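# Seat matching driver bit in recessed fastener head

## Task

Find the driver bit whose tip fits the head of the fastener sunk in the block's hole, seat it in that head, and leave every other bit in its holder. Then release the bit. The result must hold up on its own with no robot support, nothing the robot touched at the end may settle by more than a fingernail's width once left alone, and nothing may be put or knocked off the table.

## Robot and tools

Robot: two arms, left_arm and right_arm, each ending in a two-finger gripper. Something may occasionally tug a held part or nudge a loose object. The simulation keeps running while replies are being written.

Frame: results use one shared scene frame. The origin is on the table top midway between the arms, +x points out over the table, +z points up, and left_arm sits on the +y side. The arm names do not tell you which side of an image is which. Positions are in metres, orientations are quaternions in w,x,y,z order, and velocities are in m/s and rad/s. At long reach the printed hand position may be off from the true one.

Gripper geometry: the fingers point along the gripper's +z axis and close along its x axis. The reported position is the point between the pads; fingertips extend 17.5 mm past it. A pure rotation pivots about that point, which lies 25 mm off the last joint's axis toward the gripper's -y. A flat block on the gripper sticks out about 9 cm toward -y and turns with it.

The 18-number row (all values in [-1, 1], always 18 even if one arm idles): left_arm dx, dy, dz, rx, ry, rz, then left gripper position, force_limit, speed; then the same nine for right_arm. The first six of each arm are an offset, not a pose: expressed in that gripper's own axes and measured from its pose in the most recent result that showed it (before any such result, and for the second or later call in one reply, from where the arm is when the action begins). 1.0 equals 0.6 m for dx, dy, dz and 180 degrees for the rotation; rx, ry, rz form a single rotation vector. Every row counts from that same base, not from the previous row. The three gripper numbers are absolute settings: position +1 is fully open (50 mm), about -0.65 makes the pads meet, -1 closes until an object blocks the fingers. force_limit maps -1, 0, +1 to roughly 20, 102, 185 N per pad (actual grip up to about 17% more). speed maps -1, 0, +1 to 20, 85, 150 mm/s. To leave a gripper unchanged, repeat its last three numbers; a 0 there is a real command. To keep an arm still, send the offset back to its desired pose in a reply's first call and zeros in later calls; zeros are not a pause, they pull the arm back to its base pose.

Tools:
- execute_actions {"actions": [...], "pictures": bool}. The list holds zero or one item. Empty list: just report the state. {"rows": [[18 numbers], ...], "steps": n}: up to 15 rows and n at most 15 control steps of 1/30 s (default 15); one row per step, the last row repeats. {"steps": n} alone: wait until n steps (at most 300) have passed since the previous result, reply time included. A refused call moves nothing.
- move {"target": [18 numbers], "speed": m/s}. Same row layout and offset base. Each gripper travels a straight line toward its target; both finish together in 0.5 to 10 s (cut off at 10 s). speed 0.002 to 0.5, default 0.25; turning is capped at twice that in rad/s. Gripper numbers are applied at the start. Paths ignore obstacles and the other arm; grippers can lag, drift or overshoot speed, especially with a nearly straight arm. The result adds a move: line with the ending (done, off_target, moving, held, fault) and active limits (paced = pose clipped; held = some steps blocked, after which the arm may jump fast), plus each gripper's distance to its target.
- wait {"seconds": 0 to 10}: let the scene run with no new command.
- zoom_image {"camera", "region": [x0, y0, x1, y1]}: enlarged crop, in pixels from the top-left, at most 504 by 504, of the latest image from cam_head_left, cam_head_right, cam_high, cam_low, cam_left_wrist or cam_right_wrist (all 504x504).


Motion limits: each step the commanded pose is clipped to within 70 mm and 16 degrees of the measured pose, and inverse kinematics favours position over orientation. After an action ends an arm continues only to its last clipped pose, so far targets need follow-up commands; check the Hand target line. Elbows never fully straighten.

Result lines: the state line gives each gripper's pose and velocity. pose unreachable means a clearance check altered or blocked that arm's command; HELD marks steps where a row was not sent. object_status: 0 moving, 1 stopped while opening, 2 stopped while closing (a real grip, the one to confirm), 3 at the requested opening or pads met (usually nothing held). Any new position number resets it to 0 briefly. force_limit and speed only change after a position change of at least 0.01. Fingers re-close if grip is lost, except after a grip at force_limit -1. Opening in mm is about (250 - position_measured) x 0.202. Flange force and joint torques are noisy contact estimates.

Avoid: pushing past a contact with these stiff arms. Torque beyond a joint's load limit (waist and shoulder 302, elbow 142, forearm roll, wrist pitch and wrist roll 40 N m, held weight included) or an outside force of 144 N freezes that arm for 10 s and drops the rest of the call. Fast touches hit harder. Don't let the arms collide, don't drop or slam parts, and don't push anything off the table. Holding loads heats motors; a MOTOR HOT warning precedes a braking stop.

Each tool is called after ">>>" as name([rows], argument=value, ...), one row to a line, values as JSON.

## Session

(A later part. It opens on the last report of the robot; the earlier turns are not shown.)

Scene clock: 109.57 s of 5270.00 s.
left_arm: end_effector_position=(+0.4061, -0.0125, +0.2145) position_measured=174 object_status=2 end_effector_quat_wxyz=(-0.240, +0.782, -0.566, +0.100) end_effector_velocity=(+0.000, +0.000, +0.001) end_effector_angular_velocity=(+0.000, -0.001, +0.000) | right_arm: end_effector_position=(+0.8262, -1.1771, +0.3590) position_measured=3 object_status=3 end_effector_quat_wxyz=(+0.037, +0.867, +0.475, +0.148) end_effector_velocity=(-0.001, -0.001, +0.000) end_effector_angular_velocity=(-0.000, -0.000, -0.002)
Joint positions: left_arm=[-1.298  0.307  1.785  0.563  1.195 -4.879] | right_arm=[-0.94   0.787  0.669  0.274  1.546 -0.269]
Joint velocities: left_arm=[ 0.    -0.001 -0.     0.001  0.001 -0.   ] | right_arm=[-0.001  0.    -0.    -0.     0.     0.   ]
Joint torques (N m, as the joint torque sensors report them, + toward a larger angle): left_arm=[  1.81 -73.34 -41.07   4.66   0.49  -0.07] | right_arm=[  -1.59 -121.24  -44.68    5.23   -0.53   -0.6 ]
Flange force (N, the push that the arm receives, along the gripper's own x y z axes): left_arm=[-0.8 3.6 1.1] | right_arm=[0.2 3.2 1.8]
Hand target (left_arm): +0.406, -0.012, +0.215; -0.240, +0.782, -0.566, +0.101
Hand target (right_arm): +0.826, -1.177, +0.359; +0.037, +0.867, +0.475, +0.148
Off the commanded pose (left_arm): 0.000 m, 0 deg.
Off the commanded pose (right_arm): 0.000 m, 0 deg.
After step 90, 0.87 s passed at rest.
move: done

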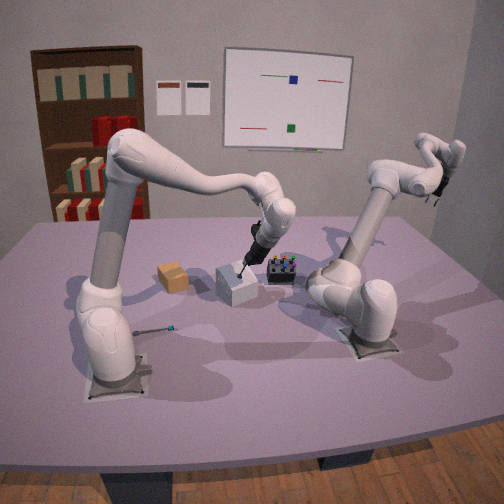

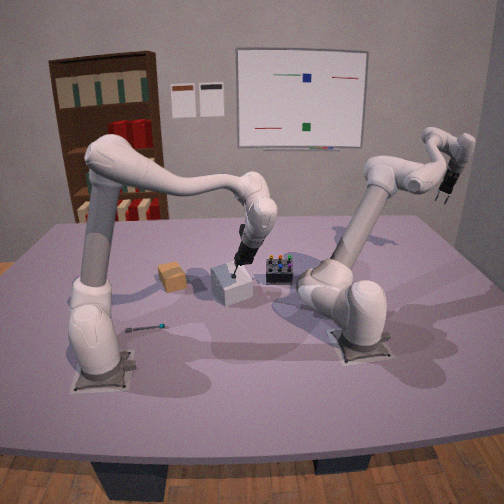

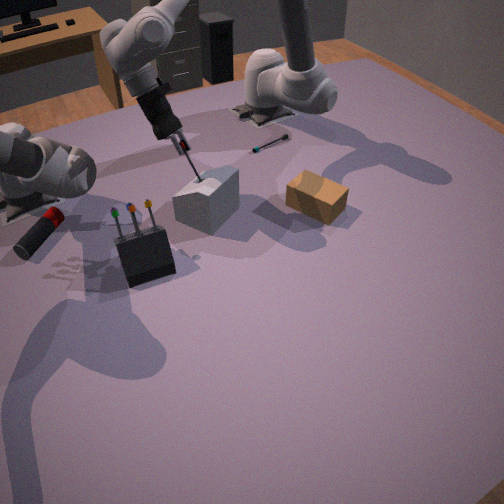

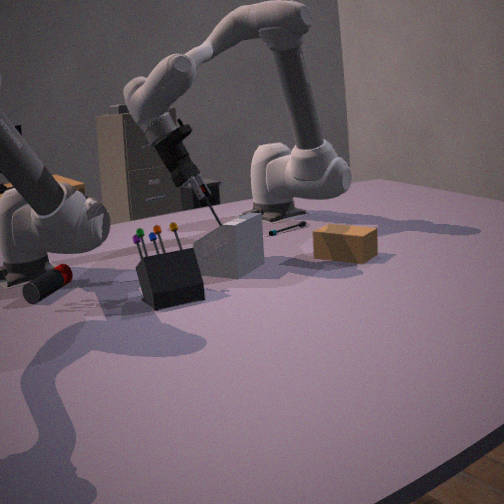

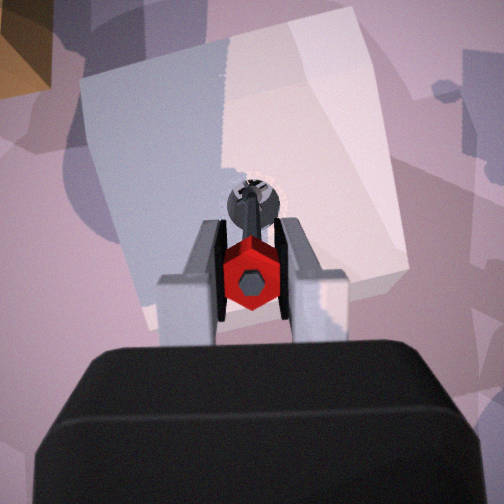

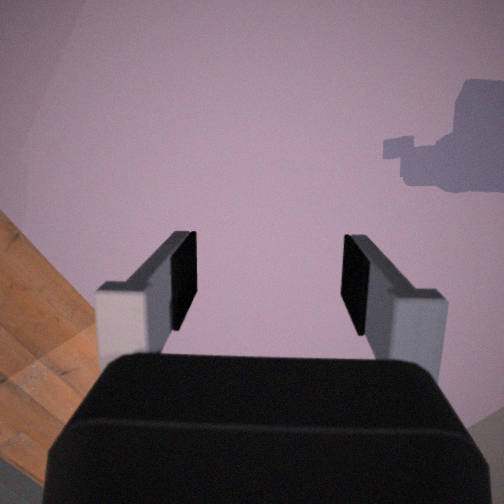

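>>> move(target=[0.0007,0,0.037,0,0,0,-1,-0.4,-0.5,0,0,0,0,0,0,1,0,0], speed=0.015)

>>> zoom_image(camera="cam_left_wrist", region=[215,160,290,235])

Scene clock: 114.73 s of 5270.00 s.
left_arm: end_effector_position=(+0.4158, -0.0071, +0.1953) position_measured=174 object_status=2 end_effector_quat_wxyz=(-0.240, +0.782, -0.566, +0.100) end_effector_velocity=(-0.000, +0.000, -0.000) end_effector_angular_velocity=(+0.001, +0.000, +0.001) | right_arm: end_effector_position=(+0.8262, -1.1771, +0.3590) position_measured=3 object_status=3 end_effector_quat_wxyz=(+0.037, +0.867, +0.475, +0.148) end_effector_velocity=(+0.001, +0.000, +0.000) end_effector_angular_velocity=(-0.001, +0.000, +0.001)
Joint positions: left_arm=[-1.282  0.323  1.803  0.574  1.158 -4.886] | right_arm=[-0.94   0.787  0.669  0.274  1.546 -0.269]
Joint velocities: left_arm=[-0.    -0.     0.    -0.     0.001 -0.   ] | right_arm=[ 0.001  0.    -0.001 -0.001 -0.    -0.   ]
Joint torques (N m, as the joint torque sensors report them, + toward a larger angle): left_arm=[  2.75 -70.21 -39.98   4.45   0.26   0.01] | right_arm=[   0.6  -122.57  -44.44    5.58   -0.37   -0.72]
Flange force (N, the push that the arm receives, along the gripper's own x y z axes): left_arm=[-5.4 4.4 -2.7] | right_arm=[-0.8 6.7 1.4]
Hand target (left_arm): +0.416, -0.007, +0.195; -0.240, +0.782, -0.566, +0.100
Hand target (right_arm): +0.826, -1.177, +0.359; +0.037, +0.867, +0.475, +0.148
Off the commanded pose (left_arm): 0.000 m, 0 deg.
Off the commanded pose (right_arm): 0.000 m, 0 deg.
After step 90, 0.47 s passed at rest.
move: done

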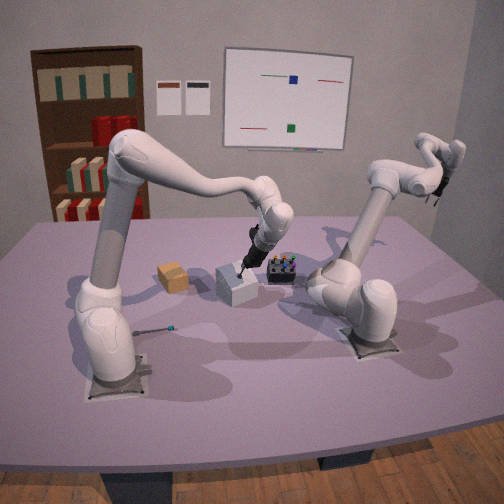

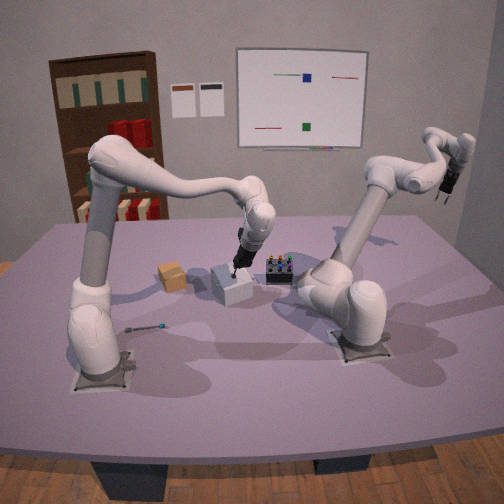

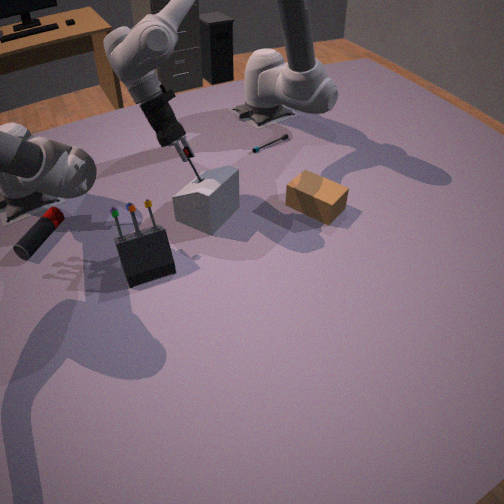

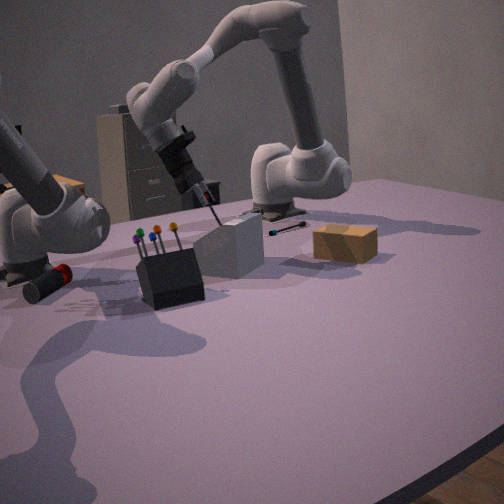

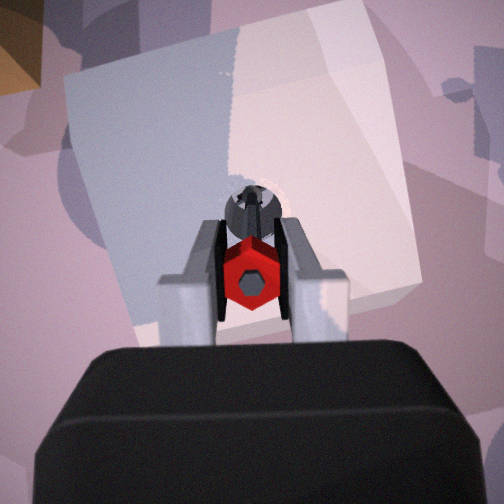

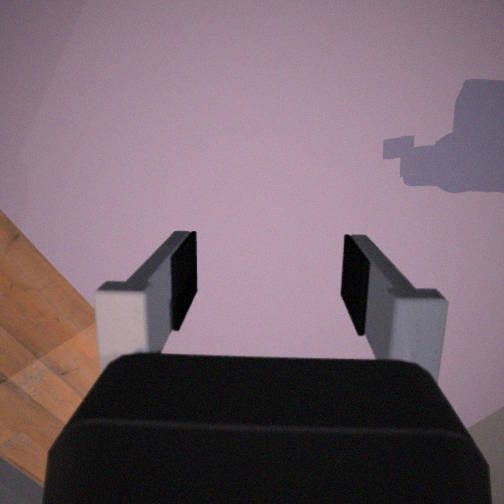

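Region (215, 160, 290, 235) of cam_left_wrist's 504x504 image, scaled by 6.720, with more detail than that image has.

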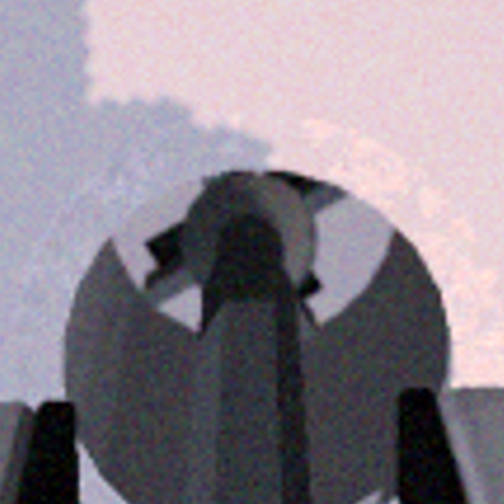

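>>> move(target=[0,0,0.013,0,0,0,-1,-0.4,-0.5,0,0,0,0,0,0,1,0,0], speed=0.006)

>>> zoom_image(camera="cam_left_wrist", region=[222,175,282,235])

Scene clock: 118.90 s of 5270.00 s.
left_arm: end_effector_position=(+0.4191, -0.0051, +0.1885) position_measured=174 object_status=2 end_effector_quat_wxyz=(-0.240, +0.782, -0.566, +0.100) end_effector_velocity=(-0.000, -0.001, +0.000) end_effector_angular_velocity=(-0.002, -0.001, +0.000) | right_arm: end_effector_position=(+0.8262, -1.1771, +0.3590) position_measured=3 object_status=3 end_effector_quat_wxyz=(+0.037, +0.867, +0.475, +0.148) end_effector_velocity=(-0.000, +0.000, -0.001) end_effector_angular_velocity=(+0.002, +0.000, -0.000)
Joint positions: left_arm=[-1.276  0.328  1.809  0.578  1.146 -4.888] | right_arm=[-0.94   0.787  0.669  0.274  1.546 -0.269]
Joint velocities: left_arm=[-0.001  0.    -0.001 -0.    -0.    -0.001] | right_arm=[-0.     0.     0.001  0.001 -0.     0.   ]
Joint torques (N m, as the joint torque sensors report them, + toward a larger angle): left_arm=[  0.85 -72.4  -39.21   4.31   0.75  -0.39] | right_arm=[   0.   -119.69  -44.52    5.29   -0.28   -0.45]
Flange force (N, the push that the arm receives, along the gripper's own x y z axes): left_arm=[-1.7 1.4 0.2] | right_arm=[0.4 -1.3 1.8]
Hand target (left_arm): +0.419, -0.005, +0.189; -0.240, +0.782, -0.566, +0.100
Hand target (right_arm): +0.826, -1.177, +0.359; +0.037, +0.867, +0.475, +0.148
Off the commanded pose (left_arm): 0.000 m, 0 deg.
Off the commanded pose (right_arm): 0.000 m, 0 deg.
move: done

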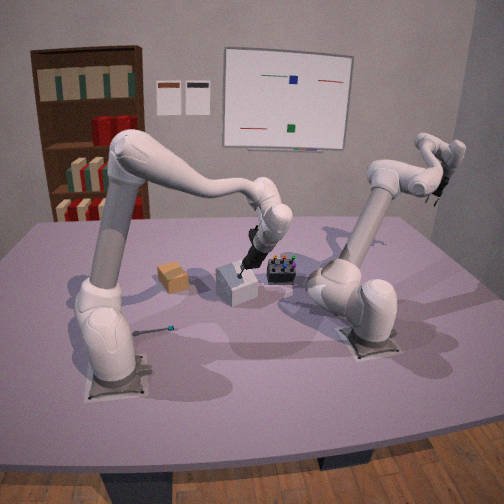

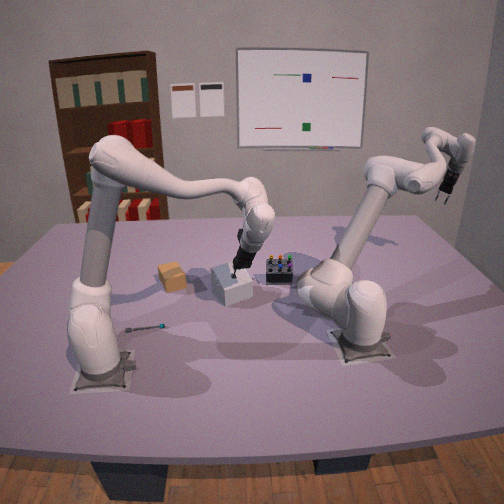

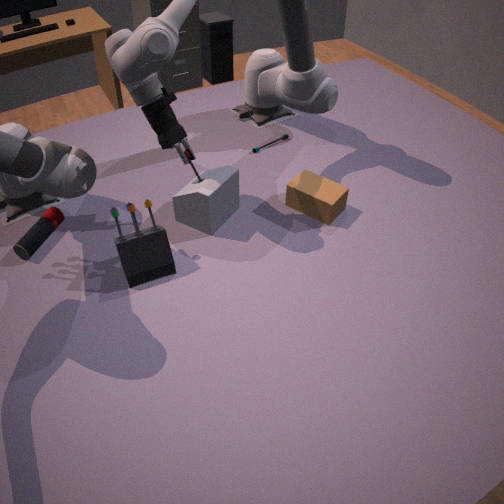

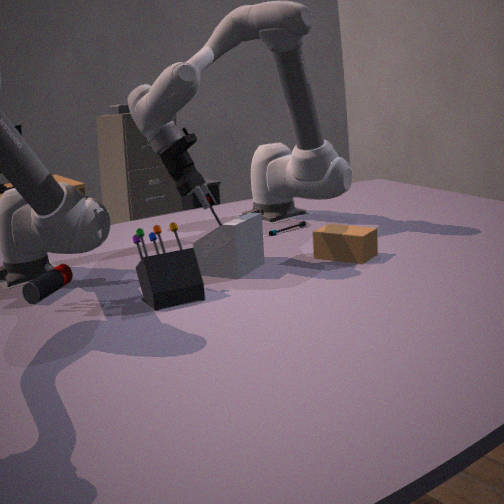

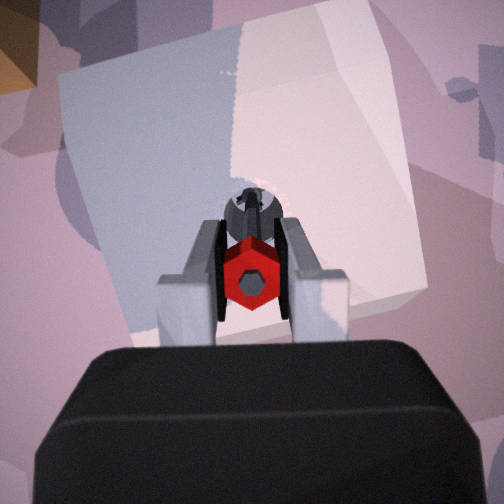

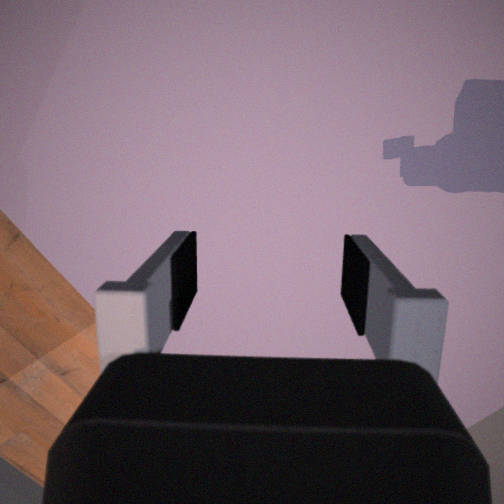

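Region (222, 175, 282, 235) of cam_left_wrist's 504x504 image, scaled by 8.400, with more detail than that image has.

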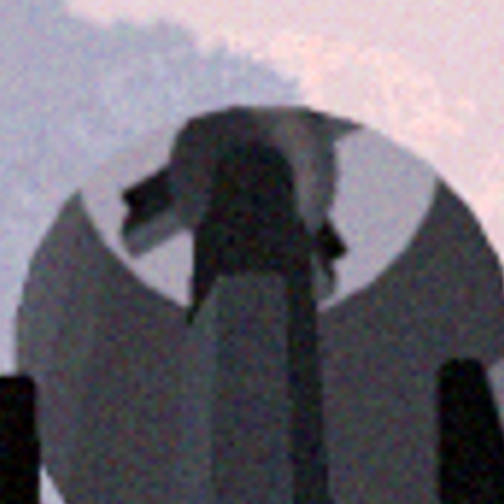

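>>> move(target=[0.0005,0,0.007,0,0,0,-1,-0.4,-0.5,0,0,0,0,0,0,1,0,0], speed=0.004)

>>> zoom_image(camera="cam_left_wrist", region=[222,175,282,235])

Scene clock: 122.17 s of 5270.00 s.
left_arm: end_effector_position=(+0.4210, -0.0042, +0.1848) position_measured=174 object_status=2 end_effector_quat_wxyz=(-0.240, +0.782, -0.566, +0.100) end_effector_velocity=(-0.000, -0.000, +0.000) end_effector_angular_velocity=(-0.001, +0.000, +0.000) | right_arm: end_effector_position=(+0.8262, -1.1771, +0.3590) position_measured=3 object_status=3 end_effector_quat_wxyz=(+0.037, +0.867, +0.475, +0.148) end_effector_velocity=(-0.002, -0.002, -0.000) end_effector_angular_velocity=(-0.000, +0.001, -0.003)
Joint positions: left_arm=[-1.273  0.332  1.812  0.581  1.139 -4.89 ] | right_arm=[-0.94   0.787  0.669  0.274  1.546 -0.269]
Joint velocities: left_arm=[-0.001 -0.    -0.    -0.001 -0.    -0.   ] | right_arm=[-0.003  0.     0.    -0.001  0.    -0.   ]
Joint torques (N m, as the joint torque sensors report them, + toward a larger angle): left_arm=[  3.19 -71.43 -39.68   4.28   0.61  -0.04] | right_arm=[  -1.78 -122.31  -44.11    5.19   -0.53   -0.42]
Flange force (N, the push that the arm receives, along the gripper's own x y z axes): left_arm=[-4.6 5.3 -1.6] | right_arm=[-0.6 8.4 1.0]
Hand target (left_arm): +0.421, -0.004, +0.185; -0.240, +0.782, -0.566, +0.100
Hand target (right_arm): +0.826, -1.177, +0.359; +0.037, +0.867, +0.475, +0.148
Off the commanded pose (left_arm): 0.000 m, 0 deg.
Off the commanded pose (right_arm): 0.000 m, 0 deg.
move: done

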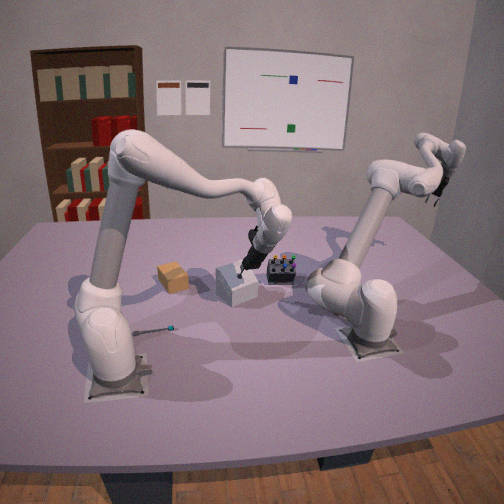

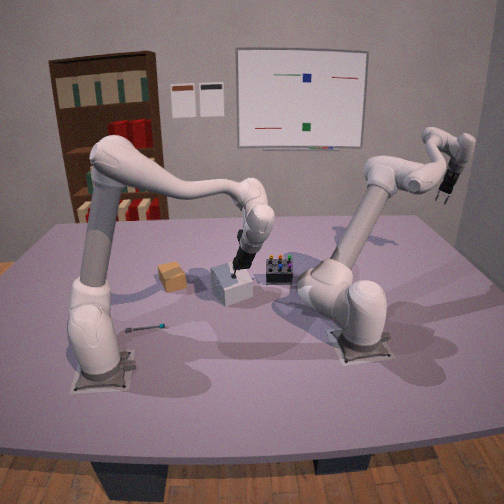

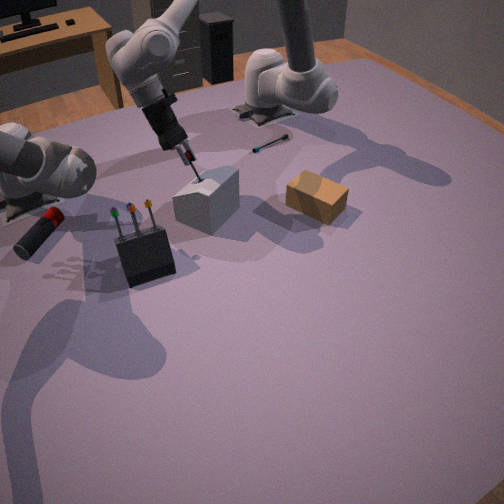

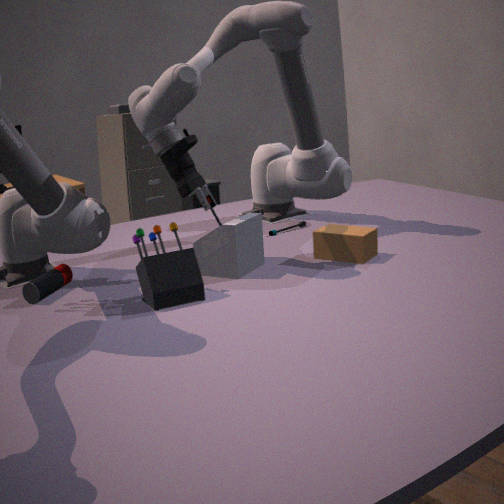

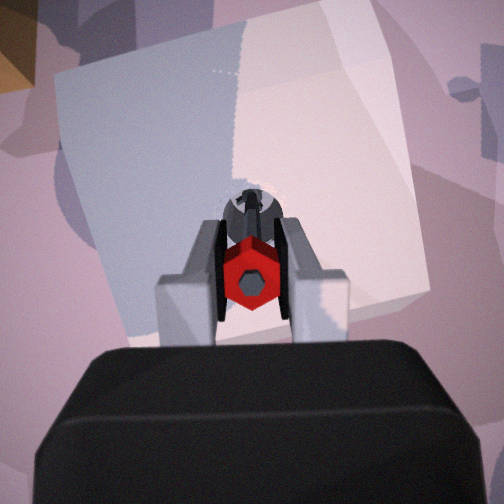

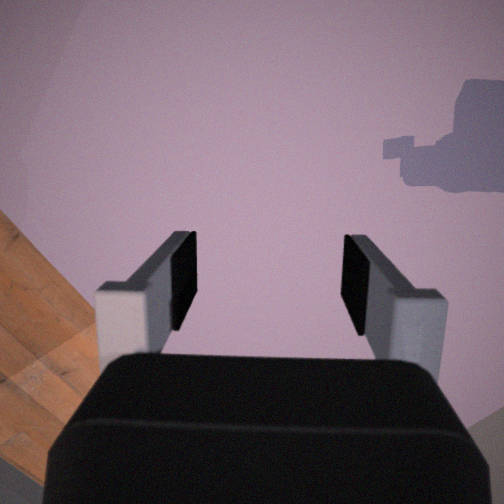

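Region (222, 175, 282, 235) of cam_left_wrist's 504x504 image, scaled by 8.400, with more detail than that image has.

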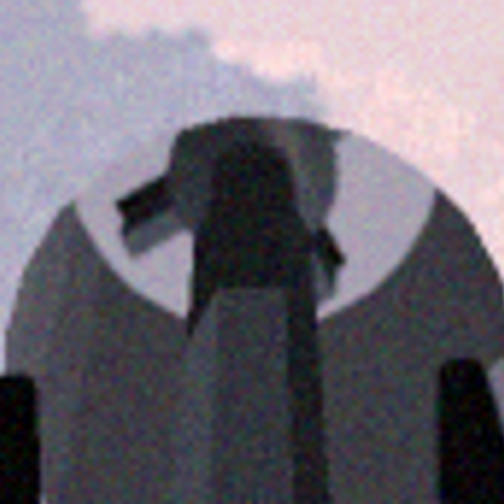

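>>> move(target=[0,0,0.005,0,0,0,-1,-0.4,-0.5,0,0,0,0,0,0,1,0,0], speed=0.003)

>>> zoom_image(camera="cam_left_wrist", region=[222,175,282,235])

Scene clock: 125.67 s of 5270.00 s.
left_arm: end_effector_position=(+0.4223, -0.0035, +0.1822) position_measured=174 object_status=2 end_effector_quat_wxyz=(-0.240, +0.782, -0.566, +0.100) end_effector_velocity=(+0.000, -0.001, +0.001) end_effector_angular_velocity=(-0.003, +0.001, +0.001) | right_arm: end_effector_position=(+0.8262, -1.1771, +0.3590) position_measured=3 object_status=3 end_effector_quat_wxyz=(+0.037, +0.867, +0.475, +0.148) end_effector_velocity=(-0.001, -0.001, +0.001) end_effector_angular_velocity=(+0.000, -0.002, -0.002)
Joint positions: left_arm=[-1.271  0.334  1.814  0.582  1.134 -4.891] | right_arm=[-0.94   0.787  0.669  0.274  1.546 -0.269]
Joint velocities: left_arm=[ 0.    -0.    -0.002 -0.002 -0.     0.   ] | right_arm=[-0.002 -0.001 -0.     0.001 -0.     0.   ]
Joint torques (N m, as the joint torque sensors report them, + toward a larger angle): left_arm=[  0.27 -71.86 -39.56   4.63   0.5    0.05] | right_arm=[  -1.7  -121.81  -43.71    5.22   -0.56   -0.61]
Flange force (N, the push that the arm receives, along the gripper's own x y z axes): left_arm=[-4.2 1.2 0.4] | right_arm=[0.2 9.0 0.1]
Hand target (left_arm): +0.422, -0.003, +0.182; -0.240, +0.782, -0.566, +0.100
Hand target (right_arm): +0.826, -1.177, +0.359; +0.037, +0.867, +0.475, +0.148
Off the commanded pose (left_arm): 0.000 m, 0 deg.
Off the commanded pose (right_arm): 0.000 m, 0 deg.
move: done

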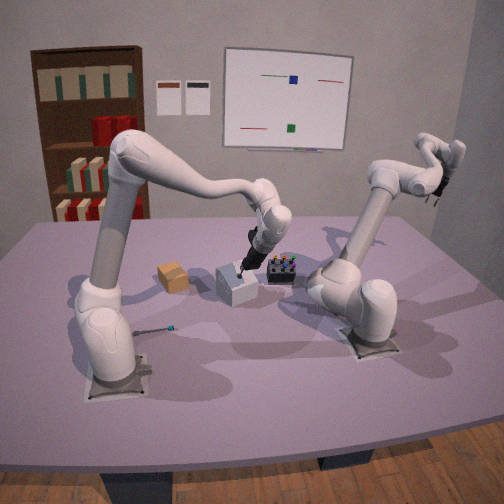

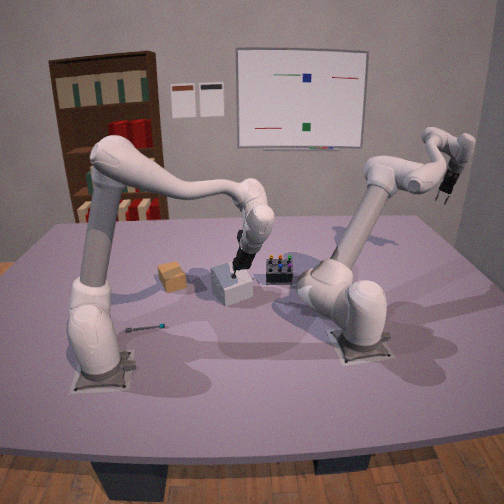

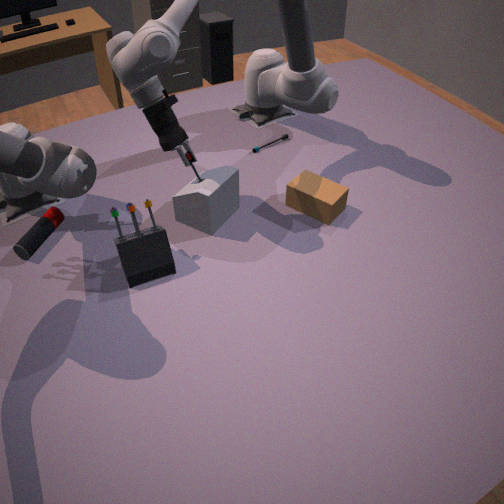

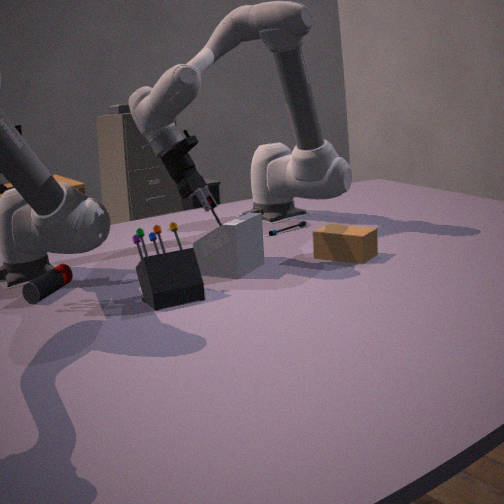

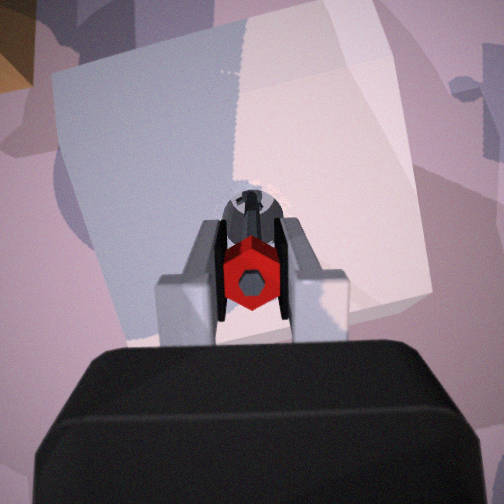

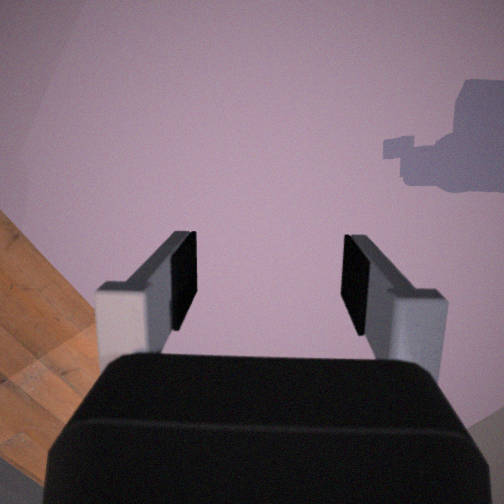

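Region (222, 175, 282, 235) of cam_left_wrist's 504x504 image, scaled by 8.400, with more detail than that image has.

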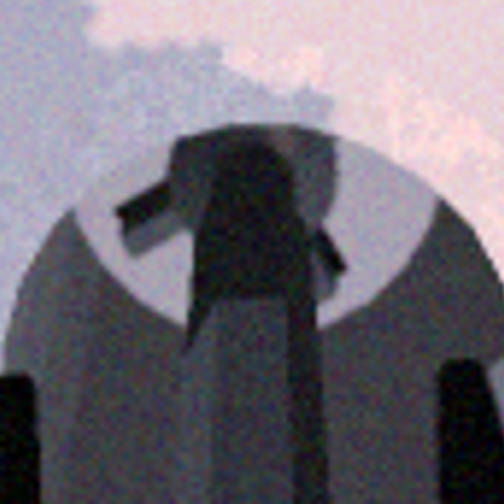

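>>> move(target=[0,0,0.005,0,0,0,-1,-0.4,-0.5,0,0,0,0,0,0,1,0,0], speed=0.003)

>>> zoom_image(camera="cam_left_wrist", region=[222,175,282,235])

Scene clock: 129.60 s of 5270.00 s.
left_arm: end_effector_position=(+0.4236, -0.0027, +0.1796) position_measured=174 object_status=2 end_effector_quat_wxyz=(-0.240, +0.782, -0.566, +0.100) end_effector_velocity=(-0.001, -0.001, -0.000) end_effector_angular_velocity=(-0.000, +0.001, -0.001) | right_arm: end_effector_position=(+0.8262, -1.1771, +0.3590) position_measured=3 object_status=3 end_effector_quat_wxyz=(+0.037, +0.867, +0.475, +0.148) end_effector_velocity=(-0.000, -0.001, -0.001) end_effector_angular_velocity=(-0.001, +0.002, -0.000)
Joint positions: left_arm=[-1.268  0.336  1.817  0.584  1.129 -4.892] | right_arm=[-0.94   0.787  0.669  0.274  1.546 -0.269]
Joint velocities: left_arm=[-0.001  0.001 -0.    -0.002 -0.     0.001] | right_arm=[-0.     0.    -0.    -0.002  0.    -0.   ]
Joint torques (N m, as the joint torque sensors report them, + toward a larger angle): left_arm=[  0.36 -71.51 -39.17   4.14   0.61  -0.18] | right_arm=[  -0.69 -121.13  -43.8     5.32   -0.49   -0.59]
Flange force (N, the push that the arm receives, along the gripper's own x y z axes): left_arm=[-3.9 1.3 0.3] | right_arm=[-0.4 6.7 0.5]
Hand target (left_arm): +0.424, -0.003, +0.180; -0.240, +0.782, -0.566, +0.100
Hand target (right_arm): +0.826, -1.177, +0.359; +0.037, +0.867, +0.475, +0.148
Off the commanded pose (left_arm): 0.000 m, 0 deg.
Off the commanded pose (right_arm): 0.000 m, 0 deg.
move: done

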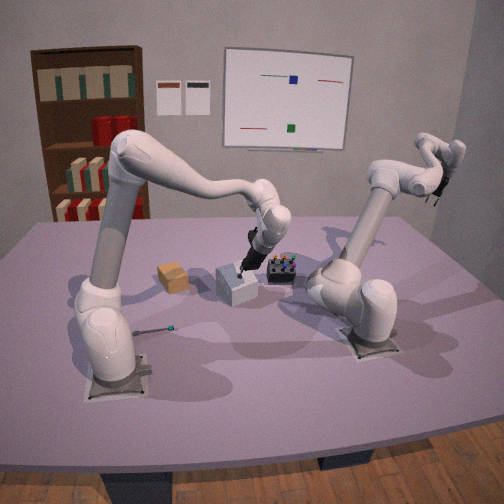

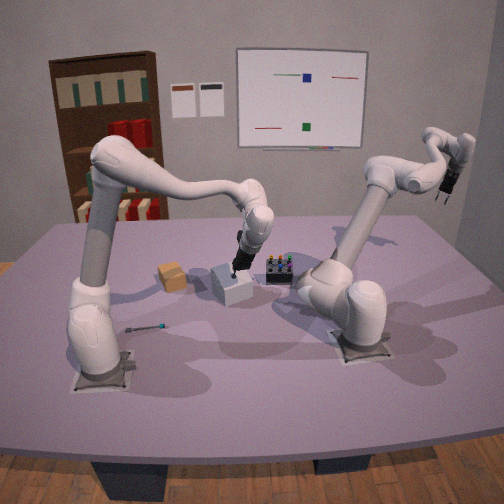

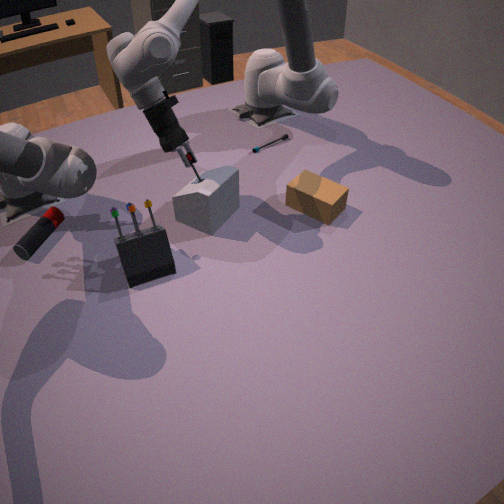

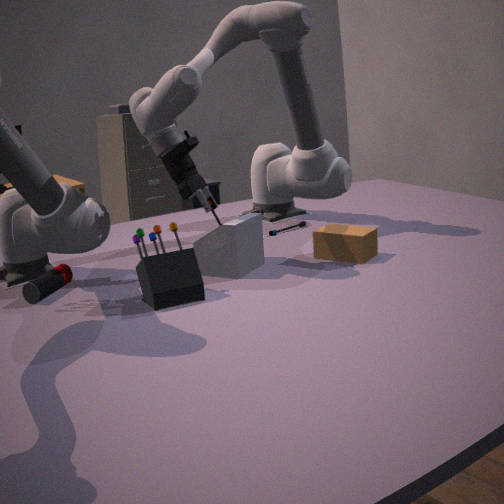

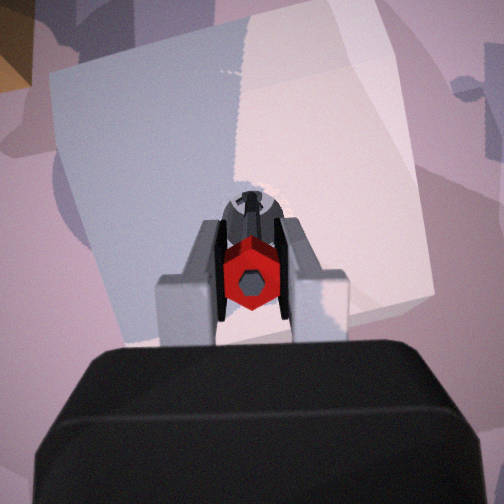

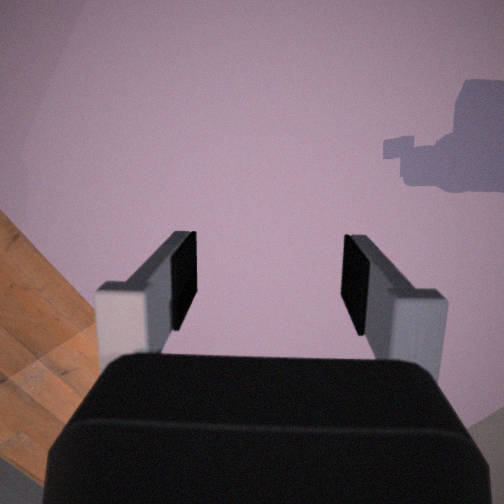

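Region (222, 175, 282, 235) of cam_left_wrist's 504x504 image, scaled by 8.400, with more detail than that image has.

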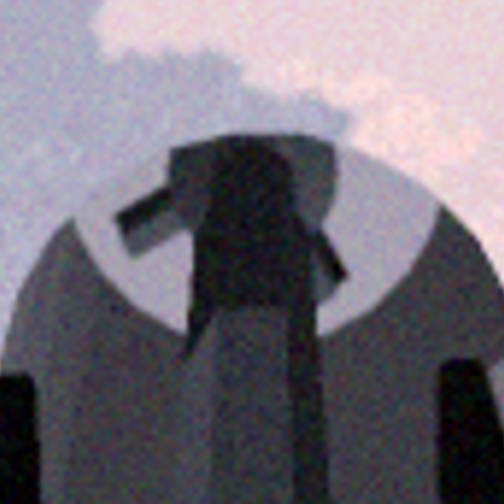

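>>> move(target=[0,0,0.004,0,0,0,-1,-0.4,-0.5,0,0,0,0,0,0,1,0,0], speed=0.003)

>>> zoom_image(camera="cam_left_wrist", region=[222,175,282,235])

Scene clock: 133.10 s of 5270.00 s.
left_arm: end_effector_position=(+0.4246, -0.0021, +0.1776) position_measured=174 object_status=2 end_effector_quat_wxyz=(-0.240, +0.782, -0.566, +0.100) end_effector_velocity=(-0.000, +0.001, -0.001) end_effector_angular_velocity=(+0.002, +0.001, -0.000) | right_arm: end_effector_position=(+0.8262, -1.1771, +0.3590) position_measured=3 object_status=3 end_effector_quat_wxyz=(+0.037, +0.867, +0.475, +0.148) end_effector_velocity=(+0.001, +0.001, -0.000) end_effector_angular_velocity=(+0.000, +0.000, +0.001)
Joint positions: left_arm=[-1.267  0.338  1.819  0.585  1.126 -4.893] | right_arm=[-0.94   0.787  0.669  0.274  1.546 -0.269]
Joint velocities: left_arm=[0.    0.    0.002 0.    0.    0.   ] | right_arm=[ 0.002  0.    -0.    -0.     0.     0.001]
Joint torques (N m, as the joint torque sensors report them, + toward a larger angle): left_arm=[  1.57 -72.9  -39.23   4.88   0.27  -0.2 ] | right_arm=[  -1.99 -122.04  -45.25    5.41   -0.49   -0.78]
Flange force (N, the push that the arm receives, along the gripper's own x y z axes): left_arm=[-2.3 3.0 -0.2] | right_arm=[2.7 2.3 3.1]
Hand target (left_arm): +0.425, -0.002, +0.178; -0.240, +0.782, -0.566, +0.100
Hand target (right_arm): +0.826, -1.177, +0.359; +0.037, +0.867, +0.475, +0.148
Off the commanded pose (left_arm): 0.000 m, 0 deg.
Off the commanded pose (right_arm): 0.000 m, 0 deg.
move: done

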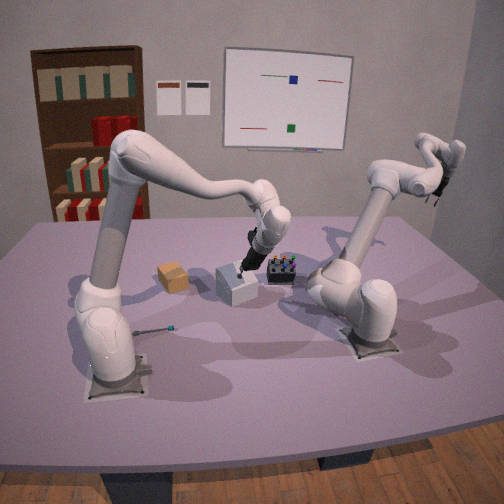

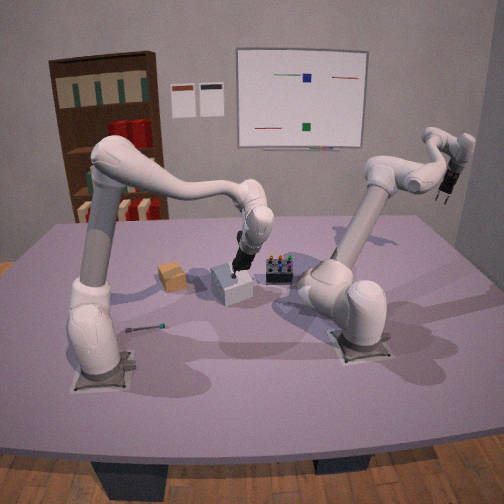

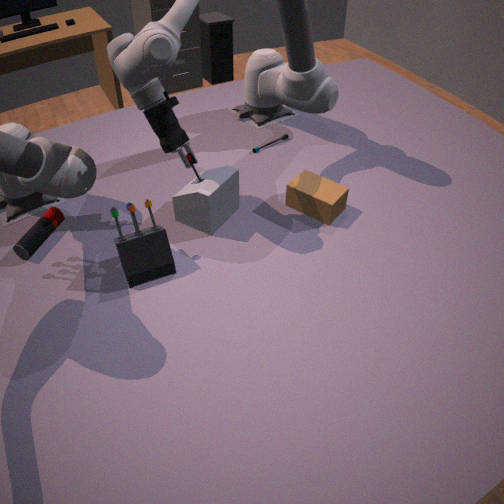

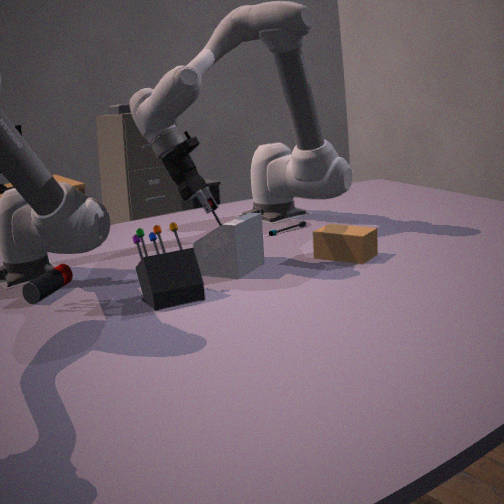

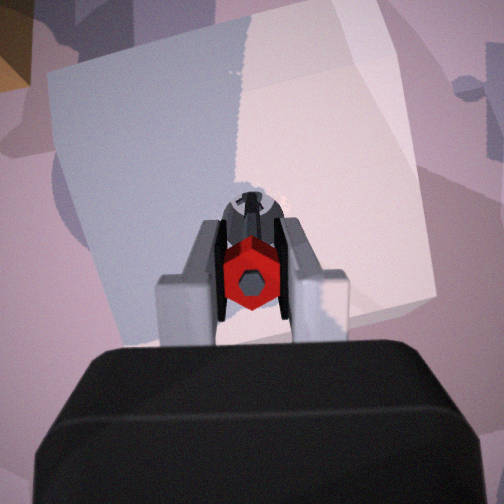

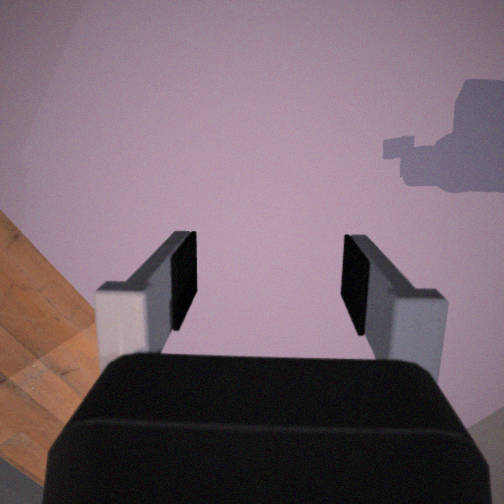

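Region (222, 175, 282, 235) of cam_left_wrist's 504x504 image, scaled by 8.400, with more detail than that image has.

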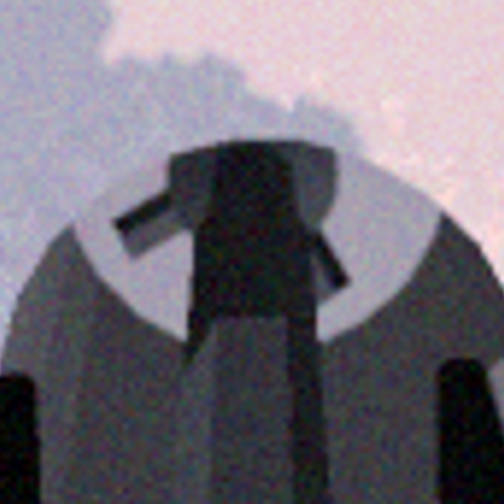

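It's entering the slot.

>>> move(target=[0,0,0.003,0,0,0,-1,-0.4,-0.5,0,0,0,0,0,0,1,0,0], speed=0.003)

>>> zoom_image(camera="cam_left_wrist", region=[222,175,282,235])

Scene clock: 135.97 s of 5270.00 s.
left_arm: end_effector_position=(+0.4254, -0.0016, +0.1760) position_measured=174 object_status=2 end_effector_quat_wxyz=(-0.240, +0.782, -0.566, +0.100) end_effector_velocity=(+0.000, +0.001, +0.000) end_effector_angular_velocity=(-0.001, -0.000, +0.003) | right_arm: end_effector_position=(+0.8262, -1.1771, +0.3590) position_measured=3 object_status=3 end_effector_quat_wxyz=(+0.037, +0.867, +0.475, +0.148) end_effector_velocity=(-0.001, -0.001, +0.000) end_effector_angular_velocity=(-0.001, +0.001, -0.001)
Joint positions: left_arm=[-1.265  0.34   1.82   0.586  1.123 -4.894] | right_arm=[-0.94   0.787  0.669  0.274  1.546 -0.269]
Joint velocities: left_arm=[ 0.001 -0.001  0.    -0.001  0.001 -0.001] | right_arm=[-0.001 -0.    -0.    -0.001  0.    -0.   ]
Joint torques (N m, as the joint torque sensors report them, + toward a larger angle): left_arm=[  0.65 -73.74 -39.04   4.16  -0.02  -0.28] | right_arm=[  -1.82 -120.88  -44.15    5.44   -0.36   -0.53]
Flange force (N, the push that the arm receives, along the gripper's own x y z axes): left_arm=[-1.7 1.0 -0.1] | right_arm=[0.4 4.0 1.1]
Hand target (left_arm): +0.425, -0.002, +0.176; -0.240, +0.782, -0.566, +0.100
Hand target (right_arm): +0.826, -1.177, +0.359; +0.037, +0.867, +0.475, +0.148
Off the commanded pose (left_arm): 0.000 m, 0 deg.
Off the commanded pose (right_arm): 0.000 m, 0 deg.
move: done

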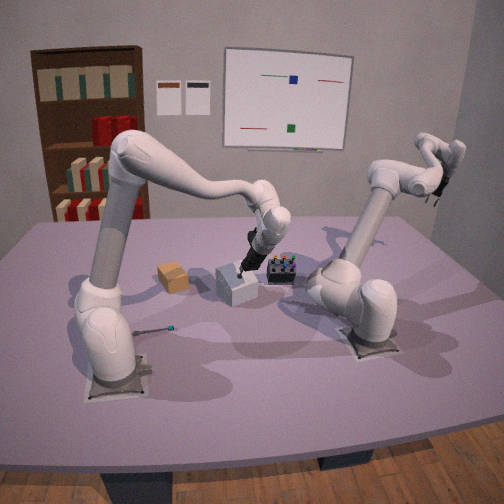

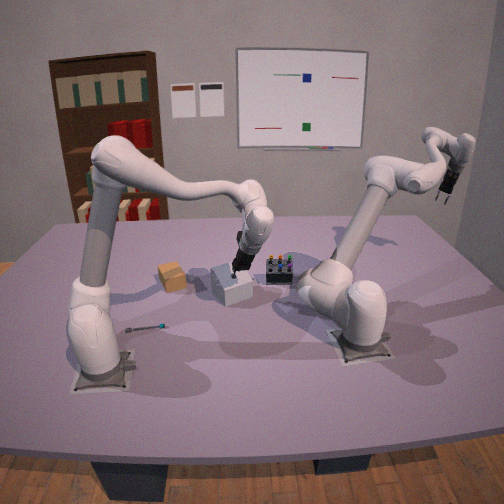

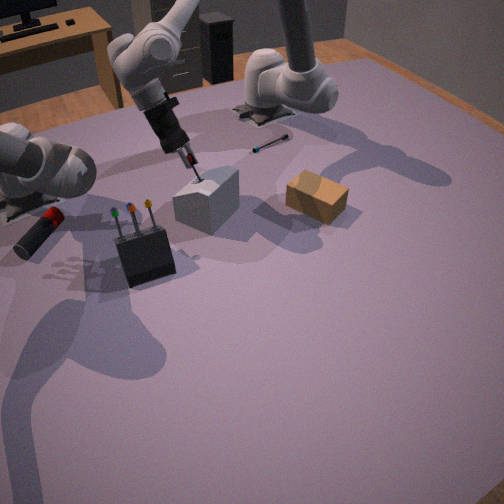

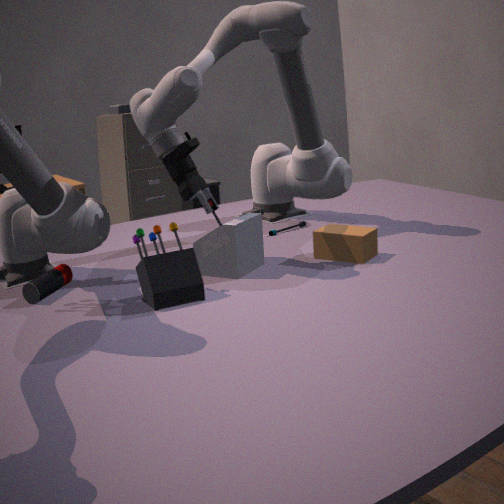

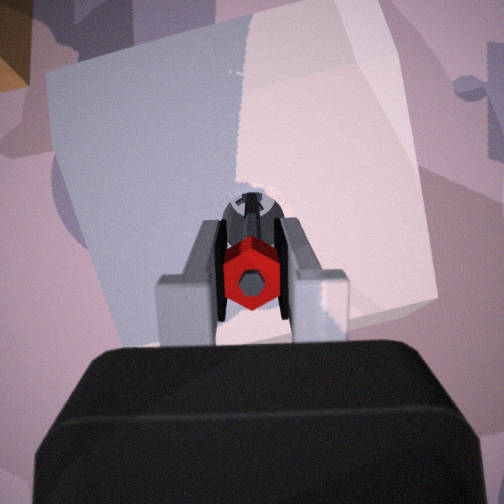

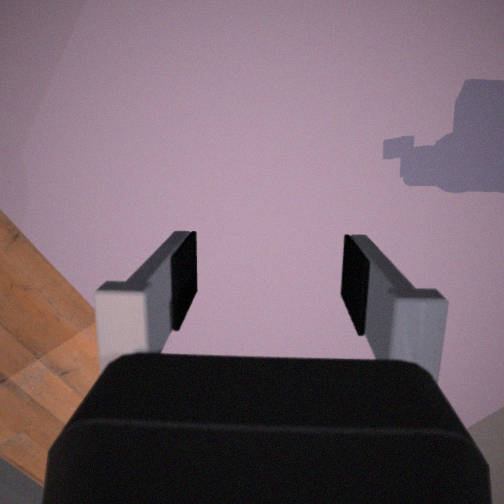

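Region (222, 175, 282, 235) of cam_left_wrist's 504x504 image, scaled by 8.400, with more detail than that image has.

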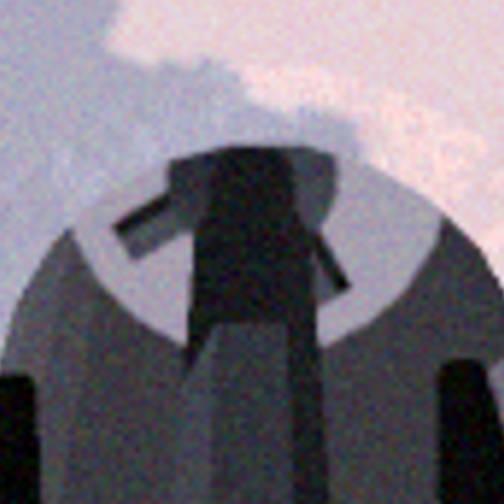

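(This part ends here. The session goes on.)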